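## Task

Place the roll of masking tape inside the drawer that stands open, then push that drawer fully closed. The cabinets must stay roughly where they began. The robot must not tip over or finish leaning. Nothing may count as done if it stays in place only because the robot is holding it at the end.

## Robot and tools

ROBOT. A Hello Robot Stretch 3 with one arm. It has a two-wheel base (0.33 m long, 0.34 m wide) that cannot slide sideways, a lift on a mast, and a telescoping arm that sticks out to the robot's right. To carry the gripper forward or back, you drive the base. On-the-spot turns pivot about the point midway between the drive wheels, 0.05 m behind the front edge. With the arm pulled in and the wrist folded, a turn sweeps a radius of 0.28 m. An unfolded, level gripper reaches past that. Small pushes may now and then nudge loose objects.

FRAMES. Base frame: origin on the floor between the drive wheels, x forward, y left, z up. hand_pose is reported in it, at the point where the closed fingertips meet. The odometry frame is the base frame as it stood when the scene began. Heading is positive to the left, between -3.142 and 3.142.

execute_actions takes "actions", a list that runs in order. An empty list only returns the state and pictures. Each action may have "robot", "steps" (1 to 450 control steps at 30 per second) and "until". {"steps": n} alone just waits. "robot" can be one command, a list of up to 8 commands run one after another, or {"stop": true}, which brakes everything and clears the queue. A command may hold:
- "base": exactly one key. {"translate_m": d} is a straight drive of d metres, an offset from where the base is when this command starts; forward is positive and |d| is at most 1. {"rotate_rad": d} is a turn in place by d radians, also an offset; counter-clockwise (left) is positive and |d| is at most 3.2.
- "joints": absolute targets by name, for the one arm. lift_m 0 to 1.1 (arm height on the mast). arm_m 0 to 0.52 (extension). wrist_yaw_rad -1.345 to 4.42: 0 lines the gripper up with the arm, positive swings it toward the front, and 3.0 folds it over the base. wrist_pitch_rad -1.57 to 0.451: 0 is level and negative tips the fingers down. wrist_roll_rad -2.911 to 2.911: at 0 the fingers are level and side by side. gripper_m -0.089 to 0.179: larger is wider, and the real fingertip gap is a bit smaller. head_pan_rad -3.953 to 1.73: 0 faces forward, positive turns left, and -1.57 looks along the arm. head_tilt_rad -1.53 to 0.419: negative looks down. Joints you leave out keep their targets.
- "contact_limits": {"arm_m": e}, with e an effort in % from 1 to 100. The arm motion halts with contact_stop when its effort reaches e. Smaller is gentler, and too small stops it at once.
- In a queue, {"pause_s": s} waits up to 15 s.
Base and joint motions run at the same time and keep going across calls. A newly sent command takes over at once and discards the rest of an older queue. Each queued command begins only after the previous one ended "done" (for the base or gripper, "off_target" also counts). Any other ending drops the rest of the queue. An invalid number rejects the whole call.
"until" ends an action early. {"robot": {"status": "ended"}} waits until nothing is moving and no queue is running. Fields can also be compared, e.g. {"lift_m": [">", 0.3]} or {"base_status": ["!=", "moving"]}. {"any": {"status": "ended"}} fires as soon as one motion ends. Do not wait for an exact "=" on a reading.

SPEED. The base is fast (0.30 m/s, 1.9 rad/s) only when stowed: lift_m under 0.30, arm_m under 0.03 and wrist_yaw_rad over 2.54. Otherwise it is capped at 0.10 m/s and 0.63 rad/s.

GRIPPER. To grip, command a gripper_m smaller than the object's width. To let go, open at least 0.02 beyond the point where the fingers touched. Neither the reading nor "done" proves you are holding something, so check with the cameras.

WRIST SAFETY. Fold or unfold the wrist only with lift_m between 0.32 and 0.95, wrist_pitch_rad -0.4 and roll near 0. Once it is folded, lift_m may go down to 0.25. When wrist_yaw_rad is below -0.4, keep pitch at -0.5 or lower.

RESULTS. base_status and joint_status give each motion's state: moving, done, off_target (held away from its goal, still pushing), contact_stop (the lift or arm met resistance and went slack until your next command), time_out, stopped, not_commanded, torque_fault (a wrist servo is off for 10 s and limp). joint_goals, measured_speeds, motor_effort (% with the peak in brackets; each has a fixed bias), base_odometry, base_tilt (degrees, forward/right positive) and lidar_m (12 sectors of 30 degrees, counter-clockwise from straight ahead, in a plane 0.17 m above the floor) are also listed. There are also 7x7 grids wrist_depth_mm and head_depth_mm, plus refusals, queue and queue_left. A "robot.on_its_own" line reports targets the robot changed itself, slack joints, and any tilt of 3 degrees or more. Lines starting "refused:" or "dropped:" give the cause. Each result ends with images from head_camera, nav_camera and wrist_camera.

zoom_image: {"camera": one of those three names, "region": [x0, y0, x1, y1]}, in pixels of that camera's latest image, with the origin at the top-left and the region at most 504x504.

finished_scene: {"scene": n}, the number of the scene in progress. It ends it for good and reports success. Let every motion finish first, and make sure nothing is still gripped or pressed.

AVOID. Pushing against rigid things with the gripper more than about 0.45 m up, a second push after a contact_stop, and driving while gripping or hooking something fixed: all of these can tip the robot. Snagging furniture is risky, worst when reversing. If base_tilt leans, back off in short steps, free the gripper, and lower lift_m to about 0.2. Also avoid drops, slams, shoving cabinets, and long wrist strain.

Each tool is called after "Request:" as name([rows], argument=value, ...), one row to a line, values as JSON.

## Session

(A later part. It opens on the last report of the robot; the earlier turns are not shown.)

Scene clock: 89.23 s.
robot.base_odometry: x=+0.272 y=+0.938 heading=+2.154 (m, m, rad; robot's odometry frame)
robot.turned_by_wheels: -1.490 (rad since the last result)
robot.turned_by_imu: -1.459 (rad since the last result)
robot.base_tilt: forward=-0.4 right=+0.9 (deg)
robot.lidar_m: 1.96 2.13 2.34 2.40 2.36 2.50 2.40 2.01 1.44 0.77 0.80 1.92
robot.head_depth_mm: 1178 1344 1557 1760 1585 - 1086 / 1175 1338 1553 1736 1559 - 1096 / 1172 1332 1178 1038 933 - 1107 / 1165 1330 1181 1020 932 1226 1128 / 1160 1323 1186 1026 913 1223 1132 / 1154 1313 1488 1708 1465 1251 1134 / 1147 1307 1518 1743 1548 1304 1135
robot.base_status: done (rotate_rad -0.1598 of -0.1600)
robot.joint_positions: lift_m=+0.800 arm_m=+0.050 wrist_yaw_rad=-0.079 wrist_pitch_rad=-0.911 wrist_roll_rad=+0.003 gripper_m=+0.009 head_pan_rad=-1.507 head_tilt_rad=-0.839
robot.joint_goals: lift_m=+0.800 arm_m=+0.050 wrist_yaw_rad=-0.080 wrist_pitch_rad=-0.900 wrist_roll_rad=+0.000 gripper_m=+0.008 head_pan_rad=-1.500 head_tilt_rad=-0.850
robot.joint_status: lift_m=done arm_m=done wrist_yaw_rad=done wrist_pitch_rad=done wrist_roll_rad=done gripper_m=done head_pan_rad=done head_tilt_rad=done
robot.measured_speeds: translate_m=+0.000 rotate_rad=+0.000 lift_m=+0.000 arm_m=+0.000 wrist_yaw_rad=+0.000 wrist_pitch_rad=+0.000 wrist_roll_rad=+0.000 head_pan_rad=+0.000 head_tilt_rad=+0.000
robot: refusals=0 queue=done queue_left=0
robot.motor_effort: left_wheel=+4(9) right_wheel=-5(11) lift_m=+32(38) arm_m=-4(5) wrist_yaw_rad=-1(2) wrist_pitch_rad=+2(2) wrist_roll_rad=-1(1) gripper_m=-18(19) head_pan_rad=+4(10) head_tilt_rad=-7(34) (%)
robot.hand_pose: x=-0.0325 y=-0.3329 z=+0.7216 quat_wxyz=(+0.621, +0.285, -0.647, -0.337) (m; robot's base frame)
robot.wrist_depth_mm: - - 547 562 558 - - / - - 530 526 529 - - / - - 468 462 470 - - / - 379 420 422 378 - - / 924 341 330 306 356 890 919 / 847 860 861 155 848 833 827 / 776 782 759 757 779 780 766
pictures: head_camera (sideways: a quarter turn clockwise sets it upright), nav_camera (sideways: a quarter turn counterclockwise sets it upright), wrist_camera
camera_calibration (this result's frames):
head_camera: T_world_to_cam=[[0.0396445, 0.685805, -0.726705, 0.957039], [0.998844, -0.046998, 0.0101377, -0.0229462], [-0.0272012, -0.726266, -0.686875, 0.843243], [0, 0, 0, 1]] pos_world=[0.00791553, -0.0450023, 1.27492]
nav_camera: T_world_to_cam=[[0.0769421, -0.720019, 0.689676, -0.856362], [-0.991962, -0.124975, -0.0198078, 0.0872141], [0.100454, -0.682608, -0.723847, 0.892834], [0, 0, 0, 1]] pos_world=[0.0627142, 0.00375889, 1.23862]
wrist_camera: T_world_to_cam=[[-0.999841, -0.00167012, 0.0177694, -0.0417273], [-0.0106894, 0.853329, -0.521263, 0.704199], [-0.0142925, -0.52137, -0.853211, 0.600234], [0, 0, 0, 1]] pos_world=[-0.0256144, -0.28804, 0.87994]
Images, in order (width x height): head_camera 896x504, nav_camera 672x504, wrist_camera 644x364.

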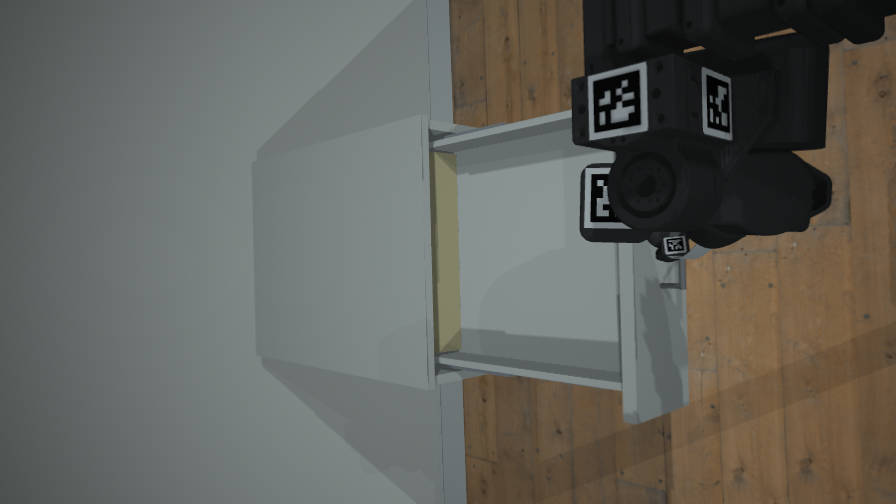

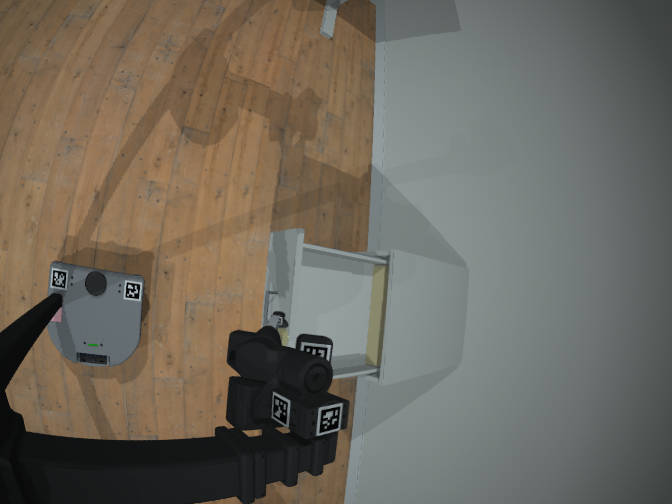

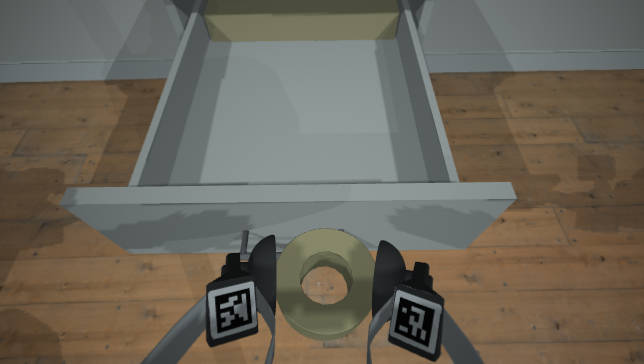

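Request:
execute_actions([
  {"robot":[{"joints":{"arm_m":0.37,"lift_m":0.78}},{"joints":{"lift_m":0.65}}],"steps":450,"until":{"robot":{"status":"ended"}}},
])

Scene clock: 98.27 s.
robot.base_odometry: x=+0.272 y=+0.938 heading=+2.154 (m, m, rad; robot's odometry frame)
robot.turned_by_wheels: +0.000 (rad since the last result)
robot.turned_by_imu: +0.002 (rad since the last result)
robot.base_tilt: forward=-0.4 right=+0.9 (deg)
robot.lidar_m: 1.96 2.14 2.34 2.39 2.37 2.50 2.40 2.01 1.45 0.78 0.80 1.92
robot.head_depth_mm: 1177 1341 1559 1761 1521 1328 - / 1175 1339 1543 1757 - 1248 1106 / 1172 1327 1180 - 897 1247 1128 / 1162 1329 1176 1022 900 1248 1133 / 1162 1321 1183 1023 912 1227 1130 / 1153 1313 1492 1715 1467 1249 1136 / 1152 1304 1506 1747 1543 1305 1138
robot.base_status: done (rotate_rad -0.1598 of -0.1600)
robot.joint_positions: lift_m=+0.650 arm_m=+0.370 wrist_yaw_rad=-0.080 wrist_pitch_rad=-0.911 wrist_roll_rad=+0.003 gripper_m=+0.009 head_pan_rad=-1.507 head_tilt_rad=-0.840
robot.joint_goals: lift_m=+0.650 arm_m=+0.370 wrist_yaw_rad=-0.080 wrist_pitch_rad=-0.900 wrist_roll_rad=+0.000 gripper_m=+0.008 head_pan_rad=-1.500 head_tilt_rad=-0.850
robot.joint_status: lift_m=done arm_m=done wrist_yaw_rad=done wrist_pitch_rad=done wrist_roll_rad=done gripper_m=done head_pan_rad=done head_tilt_rad=done
robot.measured_speeds: translate_m=+0.000 rotate_rad=+0.000 lift_m=+0.000 arm_m=+0.000 wrist_yaw_rad=+0.000 wrist_pitch_rad=+0.000 wrist_roll_rad=+0.000 head_pan_rad=+0.000 head_tilt_rad=+0.000
robot: refusals=0 queue=done queue_left=0
robot.motor_effort: left_wheel=+4(4) right_wheel=-4(4) lift_m=+32(32) arm_m=+4(4) wrist_yaw_rad=-1(1) wrist_pitch_rad=+2(2) wrist_roll_rad=-1(1) gripper_m=-18(19) head_pan_rad=+4(5) head_tilt_rad=-6(7) (%)
robot.hand_pose: x=-0.0326 y=-0.6522 z=+0.5716 quat_wxyz=(+0.621, +0.285, -0.647, -0.337) (m; robot's base frame)
robot.wrist_depth_mm: 243 255 254 254 253 237 203 / 251 265 266 266 268 238 936 / 249 273 274 275 273 238 939 / 238 246 246 245 245 236 815 / 224 224 223 220 223 217 178 / 204 206 208 155 206 203 161 / 188 189 186 183 184 188 161
pictures: head_camera (sideways: a quarter turn clockwise sets it upright), nav_camera (sideways: a quarter turn counterclockwise sets it upright), wrist_camera
camera_calibration (this result's frames):
head_camera: T_world_to_cam=[[0.0396113, 0.68594, -0.726579, 0.956875], [0.998845, -0.0469641, 0.0101173, -0.0229196], [-0.0271832, -0.726141, -0.687009, 0.843416], [0, 0, 0, 1]] pos_world=[0.00791683, -0.0449973, 1.27491]
nav_camera: T_world_to_cam=[[0.076976, -0.720143, 0.689542, -0.856188], [-0.991958, -0.125007, -0.0198191, 0.0872289], [0.10047, -0.682471, -0.723974, 0.892999], [0, 0, 0, 1]] pos_world=[0.0627133, 0.00377258, 1.23861]
wrist_camera: T_world_to_cam=[[-0.999842, -0.00123546, 0.0177393, -0.0393478], [-0.0102973, 0.853527, -0.520946, 0.898342], [-0.0144974, -0.521047, -0.853405, 0.306093], [0, 0, 0, 1]] pos_world=[-0.0256536, -0.607319, 0.729907]
Images, in order (width x height): head_camera 896x504, nav_camera 672x504, wrist_camera 644x364.

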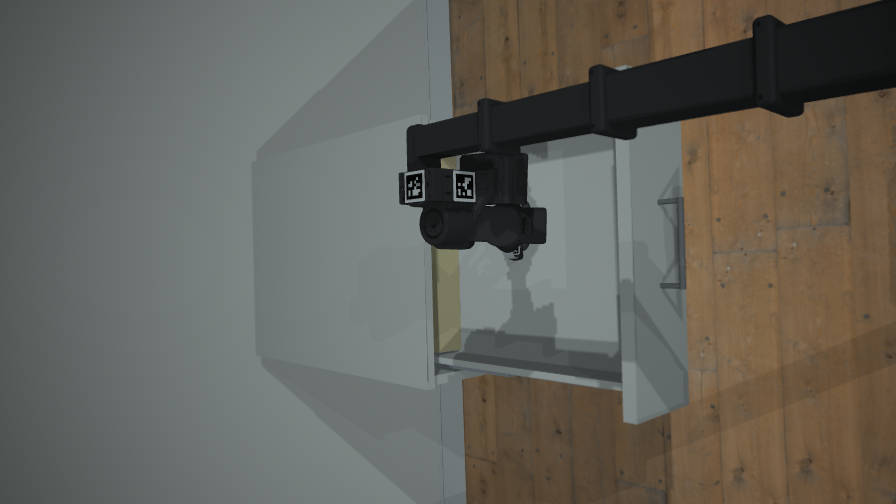

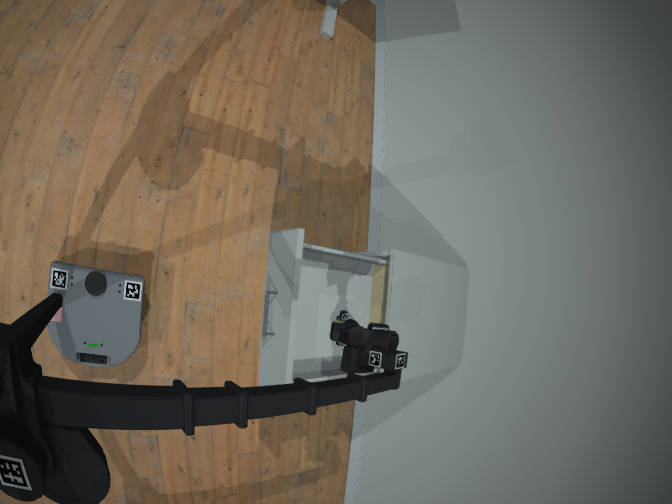

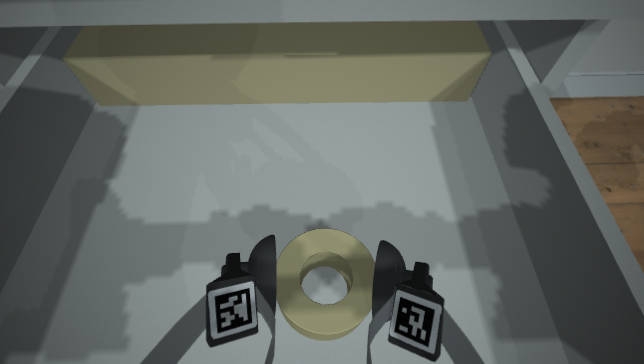

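Request:
execute_actions([
  {"robot":[{"joints":{"lift_m":0.626}},{"joints":{"gripper_m":0.09}},{"joints":{"lift_m":0.76}},{"base":{"translate_m":0.03},"joints":{"arm_m":0.0,"gripper_m":0.0}},{"joints":{"wrist_pitch_rad":-0.55,"lift_m":0.625}}],"steps":450,"until":{"robot":{"status":"ended"}}},
])

Scene clock: 111.30 s.
robot.base_odometry: x=+0.255 y=+0.963 heading=+2.154 (m, m, rad; robot's odometry frame)
robot.turned_by_wheels: +0.000 (rad since the last result)
robot.turned_by_imu: +0.003 (rad since the last result)
robot.base_tilt: forward=-0.4 right=+0.9 (deg)
robot.lidar_m: 1.93 2.11 2.30 2.40 2.36 2.54 2.43 2.01 0.81 0.78 1.43 1.92
robot.head_depth_mm: 1179 1336 1555 1766 1528 1272 1164 / 1177 1336 1483 1065 907 1244 1175 / 1171 1325 1176 1037 908 1250 - / 1166 1328 1178 1022 911 1253 1133 / 1157 1320 1180 1021 887 1219 1134 / 1157 1312 1518 1760 1535 1279 1134 / 1149 1312 1508 1749 1547 1308 1134
robot.base_status: done (translate_m +0.0300 of +0.0300)
robot.joint_positions: lift_m=+0.625 arm_m=+0.000 wrist_yaw_rad=-0.080 wrist_pitch_rad=-0.570 wrist_roll_rad=+0.003 gripper_m=+0.000 head_pan_rad=-1.507 head_tilt_rad=-0.840
robot.joint_goals: lift_m=+0.625 arm_m=+0.000 wrist_yaw_rad=-0.080 wrist_pitch_rad=-0.550 wrist_roll_rad=+0.000 gripper_m=+0.000 head_pan_rad=-1.500 head_tilt_rad=-0.850
robot.joint_status: lift_m=done arm_m=done wrist_yaw_rad=done wrist_pitch_rad=done wrist_roll_rad=done gripper_m=done head_pan_rad=done head_tilt_rad=done
robot.measured_speeds: translate_m=+0.000 rotate_rad=+0.000 lift_m=+0.000 arm_m=+0.000 wrist_yaw_rad=+0.000 wrist_pitch_rad=+0.000 wrist_roll_rad=+0.000 head_pan_rad=+0.000 head_tilt_rad=+0.000
robot: refusals=0 queue=done queue_left=0
robot.motor_effort: left_wheel=+3(8) right_wheel=-4(6) lift_m=+32(40) arm_m=-4(3) wrist_yaw_rad=-1(1) wrist_pitch_rad=+5(6) wrist_roll_rad=-1(1) gripper_m=-2(80) head_pan_rad=+4(4) head_tilt_rad=-7(7) (%)
robot.hand_pose: x=-0.0377 y=-0.3474 z=+0.6054 quat_wxyz=(+0.669, +0.171, -0.687, -0.226) (m; robot's base frame)
robot.wrist_depth_mm: - - 548 575 525 - - / - - 546 564 545 - - / - 353 434 418 436 365 - / 226 222 223 225 224 224 238 / 887 254 248 247 250 259 948 / 825 786 802 - 806 795 834 / 707 724 715 704 732 730 731
pictures: head_camera (sideways: a quarter turn clockwise sets it upright), nav_camera (sideways: a quarter turn counterclockwise sets it upright), wrist_camera
camera_calibration (this result's frames):
head_camera: T_world_to_cam=[[0.0395108, 0.685951, -0.726574, 0.95687], [0.998852, -0.0468183, 0.0101166, -0.0229187], [-0.0270775, -0.72614, -0.687013, 0.843421], [0, 0, 0, 1]] pos_world=[0.00792339, -0.0449969, 1.27491]
nav_camera: T_world_to_cam=[[0.0770815, -0.720137, 0.689537, -0.856182], [-0.99194, -0.125152, -0.0198195, 0.0872292], [0.10057, -0.682452, -0.723979, 0.893005], [0, 0, 0, 1]] pos_world=[0.0627127, 0.00378125, 1.23861]
wrist_camera: T_world_to_cam=[[-0.998984, 0.00886758, 0.0441903, -0.0571577], [-0.0287046, 0.630727, -0.775474, 0.731776], [-0.0347486, -0.775954, -0.629831, 0.268951], [0, 0, 0, 1]] pos_world=[-0.0267486, -0.25235, 0.739393]
Images, in order (width x height): head_camera 896x504, nav_camera 672x504, wrist_camera 644x364.

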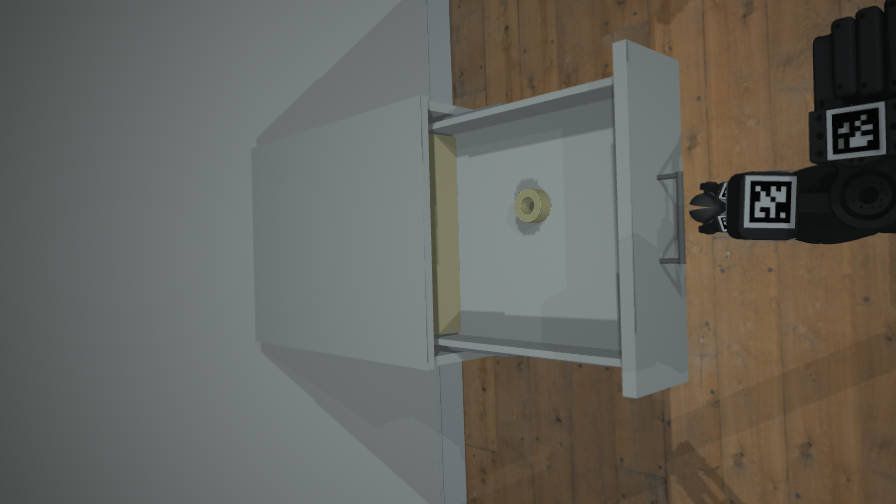

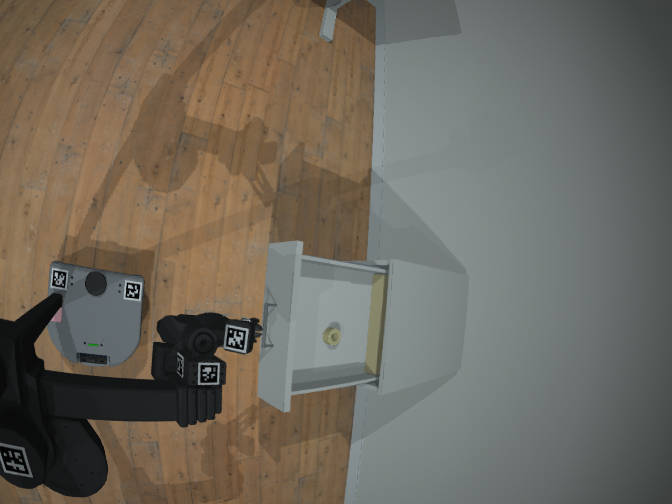

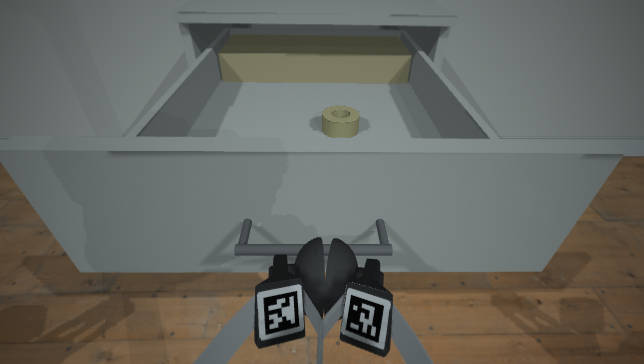

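Request:
execute_actions([
  {"robot":[{"joints":{"arm_m":0.052,"lift_m":0.615}},{"joints":{"arm_m":0.38},"contact_limits":{"arm_m":18}}],"steps":450,"until":{"robot":{"status":"ended"}}},
])

Scene clock: 117.90 s.
robot.base_odometry: x=+0.255 y=+0.963 heading=+2.154 (m, m, rad; robot's odometry frame)
robot.turned_by_wheels: +0.000 (rad since the last result)
robot.turned_by_imu: +0.002 (rad since the last result)
robot.base_tilt: forward=-0.4 right=+1.0 (deg)
robot.lidar_m: 1.93 2.11 2.31 2.39 2.37 2.54 2.43 2.01 0.81 0.78 1.43 1.93
robot.head_depth_mm: 1176 1343 1558 1746 1520 1308 1147 / 1175 1334 1473 1688 1562 - 1108 / 1170 1332 1179 991 1278 1297 1129 / 1164 1325 1178 988 1234 1302 1131 / 1159 1320 1177 986 1268 1303 1133 / 1159 1307 1531 1761 1547 1307 1128 / 1152 1305 1514 1741 1535 1306 1134
robot.base_status: done (translate_m +0.0300 of +0.0300)
robot.joint_positions: lift_m=+0.615 arm_m=+0.380 wrist_yaw_rad=-0.077 wrist_pitch_rad=-0.573 wrist_roll_rad=+0.003 gripper_m=+0.000 head_pan_rad=-1.507 head_tilt_rad=-0.840
robot.joint_goals: lift_m=+0.615 arm_m=+0.380 wrist_yaw_rad=-0.080 wrist_pitch_rad=-0.550 wrist_roll_rad=+0.000 gripper_m=+0.000 head_pan_rad=-1.500 head_tilt_rad=-0.850
robot.joint_status: lift_m=done arm_m=done wrist_yaw_rad=done wrist_pitch_rad=done wrist_roll_rad=done gripper_m=done head_pan_rad=done head_tilt_rad=done
robot.measured_speeds: translate_m=+0.000 rotate_rad=+0.000 lift_m=+0.000 arm_m=+0.000 wrist_yaw_rad=+0.000 wrist_pitch_rad=+0.000 wrist_roll_rad=+0.000 head_pan_rad=+0.000 head_tilt_rad=+0.000
robot: refusals=0 queue=done queue_left=0
robot.motor_effort: left_wheel=+4(4) right_wheel=-4(5) lift_m=+32(31) arm_m=+5(8) wrist_yaw_rad=-2(3) wrist_pitch_rad=+6(7) wrist_roll_rad=-1(1) gripper_m=-3(3) head_pan_rad=+4(4) head_tilt_rad=-7(7) (%)
robot.contact_limits: arm_m 18 (drawing in: default 23, maximum 37; extending or still: default 31, maximum 51)
robot.hand_pose: x=-0.0370 y=-0.7261 z=+0.5946 quat_wxyz=(+0.669, +0.174, -0.686, -0.226) (m; robot's base frame)
robot.wrist_depth_mm: 652 338 341 344 352 664 691 / 222 223 225 228 230 233 728 / 166 168 168 170 171 173 174 / 161 162 163 165 165 166 167 / 167 166 167 165 169 169 171 / 195 196 189 - 191 197 200 / 668 288 289 303 293 293 692
pictures: head_camera (sideways: a quarter turn clockwise sets it upright), nav_camera (sideways: a quarter turn counterclockwise sets it upright), wrist_camera
camera_calibration (this result's frames):
head_camera: T_world_to_cam=[[0.0394963, 0.686176, -0.726362, 0.956594], [0.998852, -0.0468213, 0.0100822, -0.022874], [-0.027091, -0.725927, -0.687238, 0.843714], [0, 0, 0, 1]] pos_world=[0.00792286, -0.0449885, 1.2749]
nav_camera: T_world_to_cam=[[0.0770953, -0.72035, 0.689313, -0.855889], [-0.99194, -0.125146, -0.0198386, 0.0872541], [0.100555, -0.682227, -0.724192, 0.893282], [0, 0, 0, 1]] pos_world=[0.0627115, 0.00380088, 1.23861]
wrist_camera: T_world_to_cam=[[-0.99902, 0.00551447, 0.0439149, -0.0549049], [-0.0304831, 0.63364, -0.773027, 0.962849], [-0.0320891, -0.773608, -0.632851, -0.0280405], [0, 0, 0, 1]] pos_world=[-0.0264003, -0.631489, 0.728974]
Images, in order (width x height): head_camera 896x504, nav_camera 672x504, wrist_camera 644x364.

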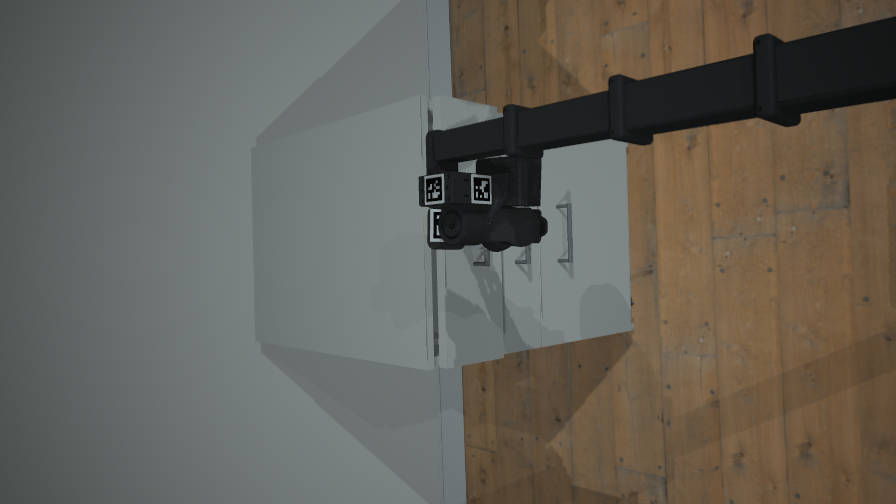

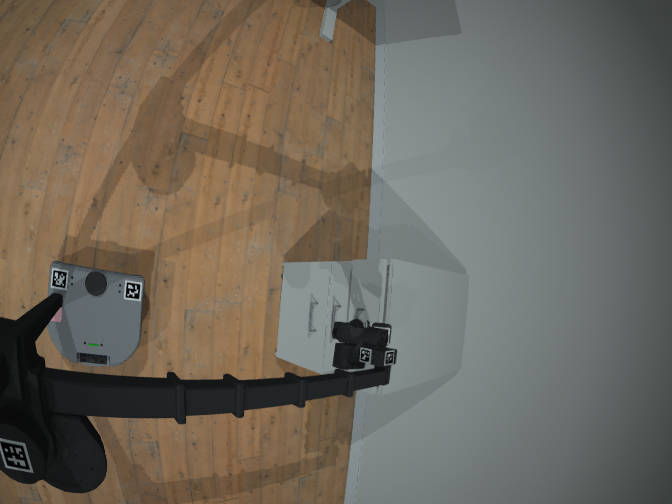

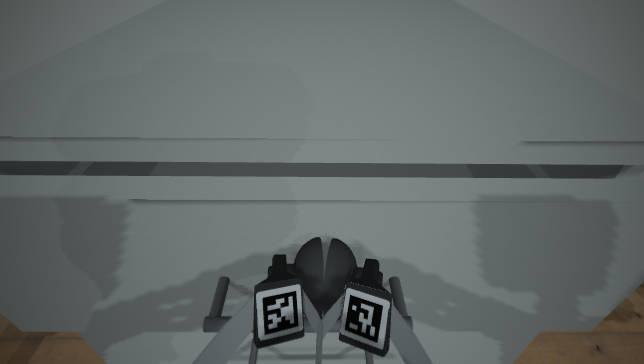

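Request:
execute_actions([
  {"robot":{"joints":{"arm_m":0.411},"contact_limits":{"arm_m":13}},"steps":450,"until":{"robot":{"status":"ended"}}},
  {"steps":4},
  {"robot":{"joints":{"arm_m":0.36}},"steps":450,"until":{"robot":{"status":"ended"}}},
])

Scene clock: 122.23 s.
robot.base_odometry: x=+0.255 y=+0.963 heading=+2.154 (m, m, rad; robot's odometry frame)
robot.turned_by_wheels: +0.000 (rad since the last result)
robot.turned_by_imu: +0.001 (rad since the last result)
robot.base_tilt: forward=-0.4 right=+0.9 (deg)
robot.lidar_m: 1.93 2.12 2.30 2.39 2.37 2.54 2.43 2.01 0.81 0.77 1.43 1.92
robot.head_depth_mm: 1176 1343 1564 1763 1527 1299 1133 / 1176 1340 1482 1701 1567 - 1108 / 1169 1334 1176 984 1279 1301 1132 / 1167 1327 1176 1014 1252 1307 1129 / 1161 1321 1180 1017 1259 1307 1134 / 1155 1316 1518 1747 1536 1307 1134 / 1149 1307 1510 1745 1544 1306 1138
robot.base_status: done (translate_m +0.0300 of +0.0300)
robot.joint_positions: lift_m=+0.615 arm_m=+0.360 wrist_yaw_rad=-0.079 wrist_pitch_rad=-0.570 wrist_roll_rad=+0.003 gripper_m=+0.000 head_pan_rad=-1.507 head_tilt_rad=-0.840
robot.joint_goals: lift_m=+0.615 arm_m=+0.360 wrist_yaw_rad=-0.080 wrist_pitch_rad=-0.550 wrist_roll_rad=+0.000 gripper_m=+0.000 head_pan_rad=-1.500 head_tilt_rad=-0.850
robot.joint_status: lift_m=done arm_m=done wrist_yaw_rad=done wrist_pitch_rad=done wrist_roll_rad=done gripper_m=done head_pan_rad=done head_tilt_rad=done
robot.measured_speeds: translate_m=+0.000 rotate_rad=+0.000 lift_m=+0.000 arm_m=+0.000 wrist_yaw_rad=+0.000 wrist_pitch_rad=+0.000 wrist_roll_rad=+0.000 head_pan_rad=+0.000 head_tilt_rad=+0.000
robot: refusals=0 queue=done queue_left=0
robot.motor_effort: left_wheel=+3(5) right_wheel=-4(7) lift_m=+32(32) arm_m=-4(11) wrist_yaw_rad=-1(3) wrist_pitch_rad=+5(10) wrist_roll_rad=-1(1) gripper_m=-2(2) head_pan_rad=+4(4) head_tilt_rad=-6(7) (%)
robot.hand_pose: x=-0.0375 y=-0.7074 z=+0.5953 quat_wxyz=(+0.670, +0.172, -0.686, -0.226) (m; robot's base frame)
robot.wrist_depth_mm: 679 340 345 355 359 672 701 / 224 226 228 231 233 237 766 / 183 183 184 185 185 187 187 / 201 202 203 205 204 205 207 / 231 230 226 227 234 236 901 / 775 269 269 - 273 276 836 / 707 323 319 323 333 362 720
pictures: head_camera (sideways: a quarter turn clockwise sets it upright), nav_camera (sideways: a quarter turn counterclockwise sets it upright), wrist_camera
camera_calibration (this result's frames):
head_camera: T_world_to_cam=[[0.0394961, 0.686178, -0.726361, 0.956592], [0.998852, -0.0468212, 0.0100819, -0.0228736], [-0.0270911, -0.725925, -0.68724, 0.843716], [0, 0, 0, 1]] pos_world=[0.00792286, -0.0449884, 1.2749]
nav_camera: T_world_to_cam=[[0.0770955, -0.720352, 0.689311, -0.855887], [-0.99194, -0.125146, -0.0198388, 0.0872543], [0.100555, -0.682225, -0.724194, 0.893285], [0, 0, 0, 1]] pos_world=[0.0627115, 0.00380105, 1.23861]
wrist_camera: T_world_to_cam=[[-0.998995, 0.00766669, 0.0441602, -0.0541077], [-0.0294251, 0.631021, -0.775208, 0.951019], [-0.0338093, -0.775728, -0.630161, -0.0163146], [0, 0, 0, 1]] pos_world=[-0.0266211, -0.612353, 0.729346]
Images, in order (width x height): head_camera 896x504, nav_camera 672x504, wrist_camera 644x364.

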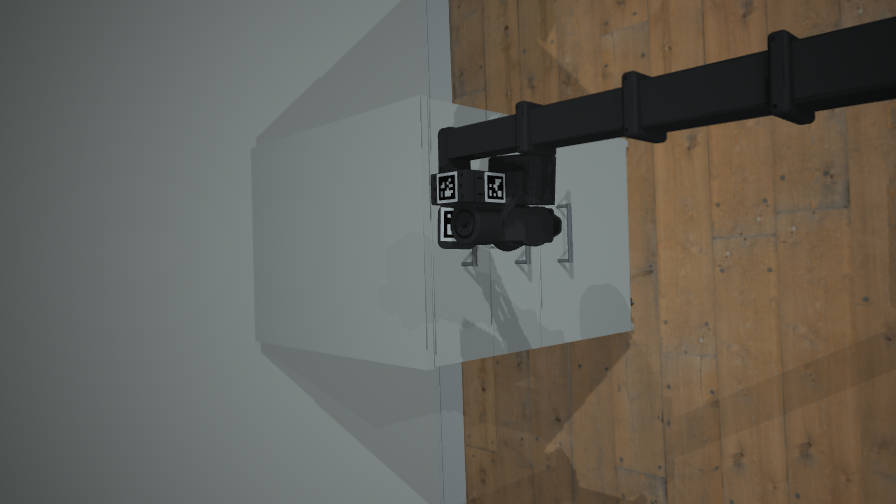

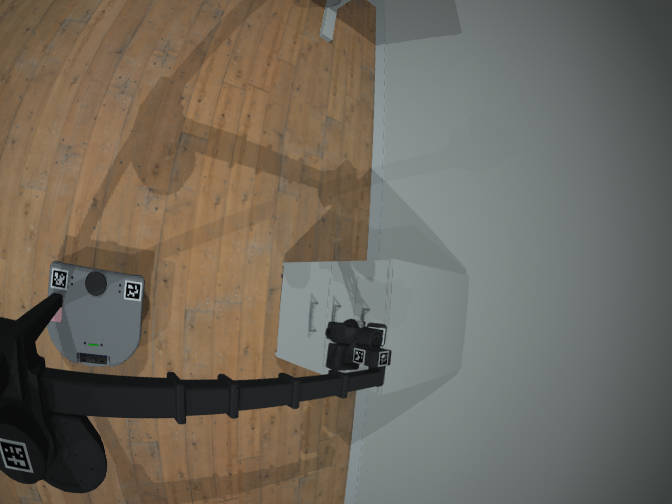

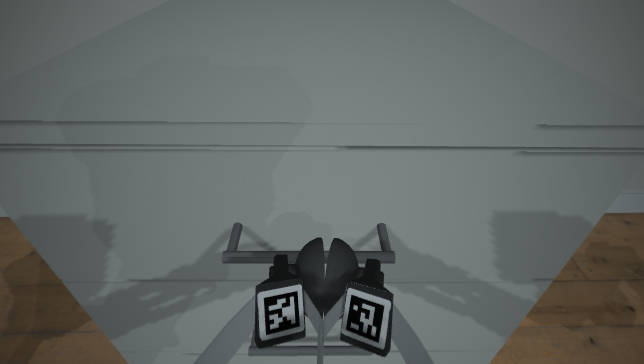

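Flush, effort peaked against the stop.

Request:
finished_scene(scene=2)

The scene is finished: the task was done.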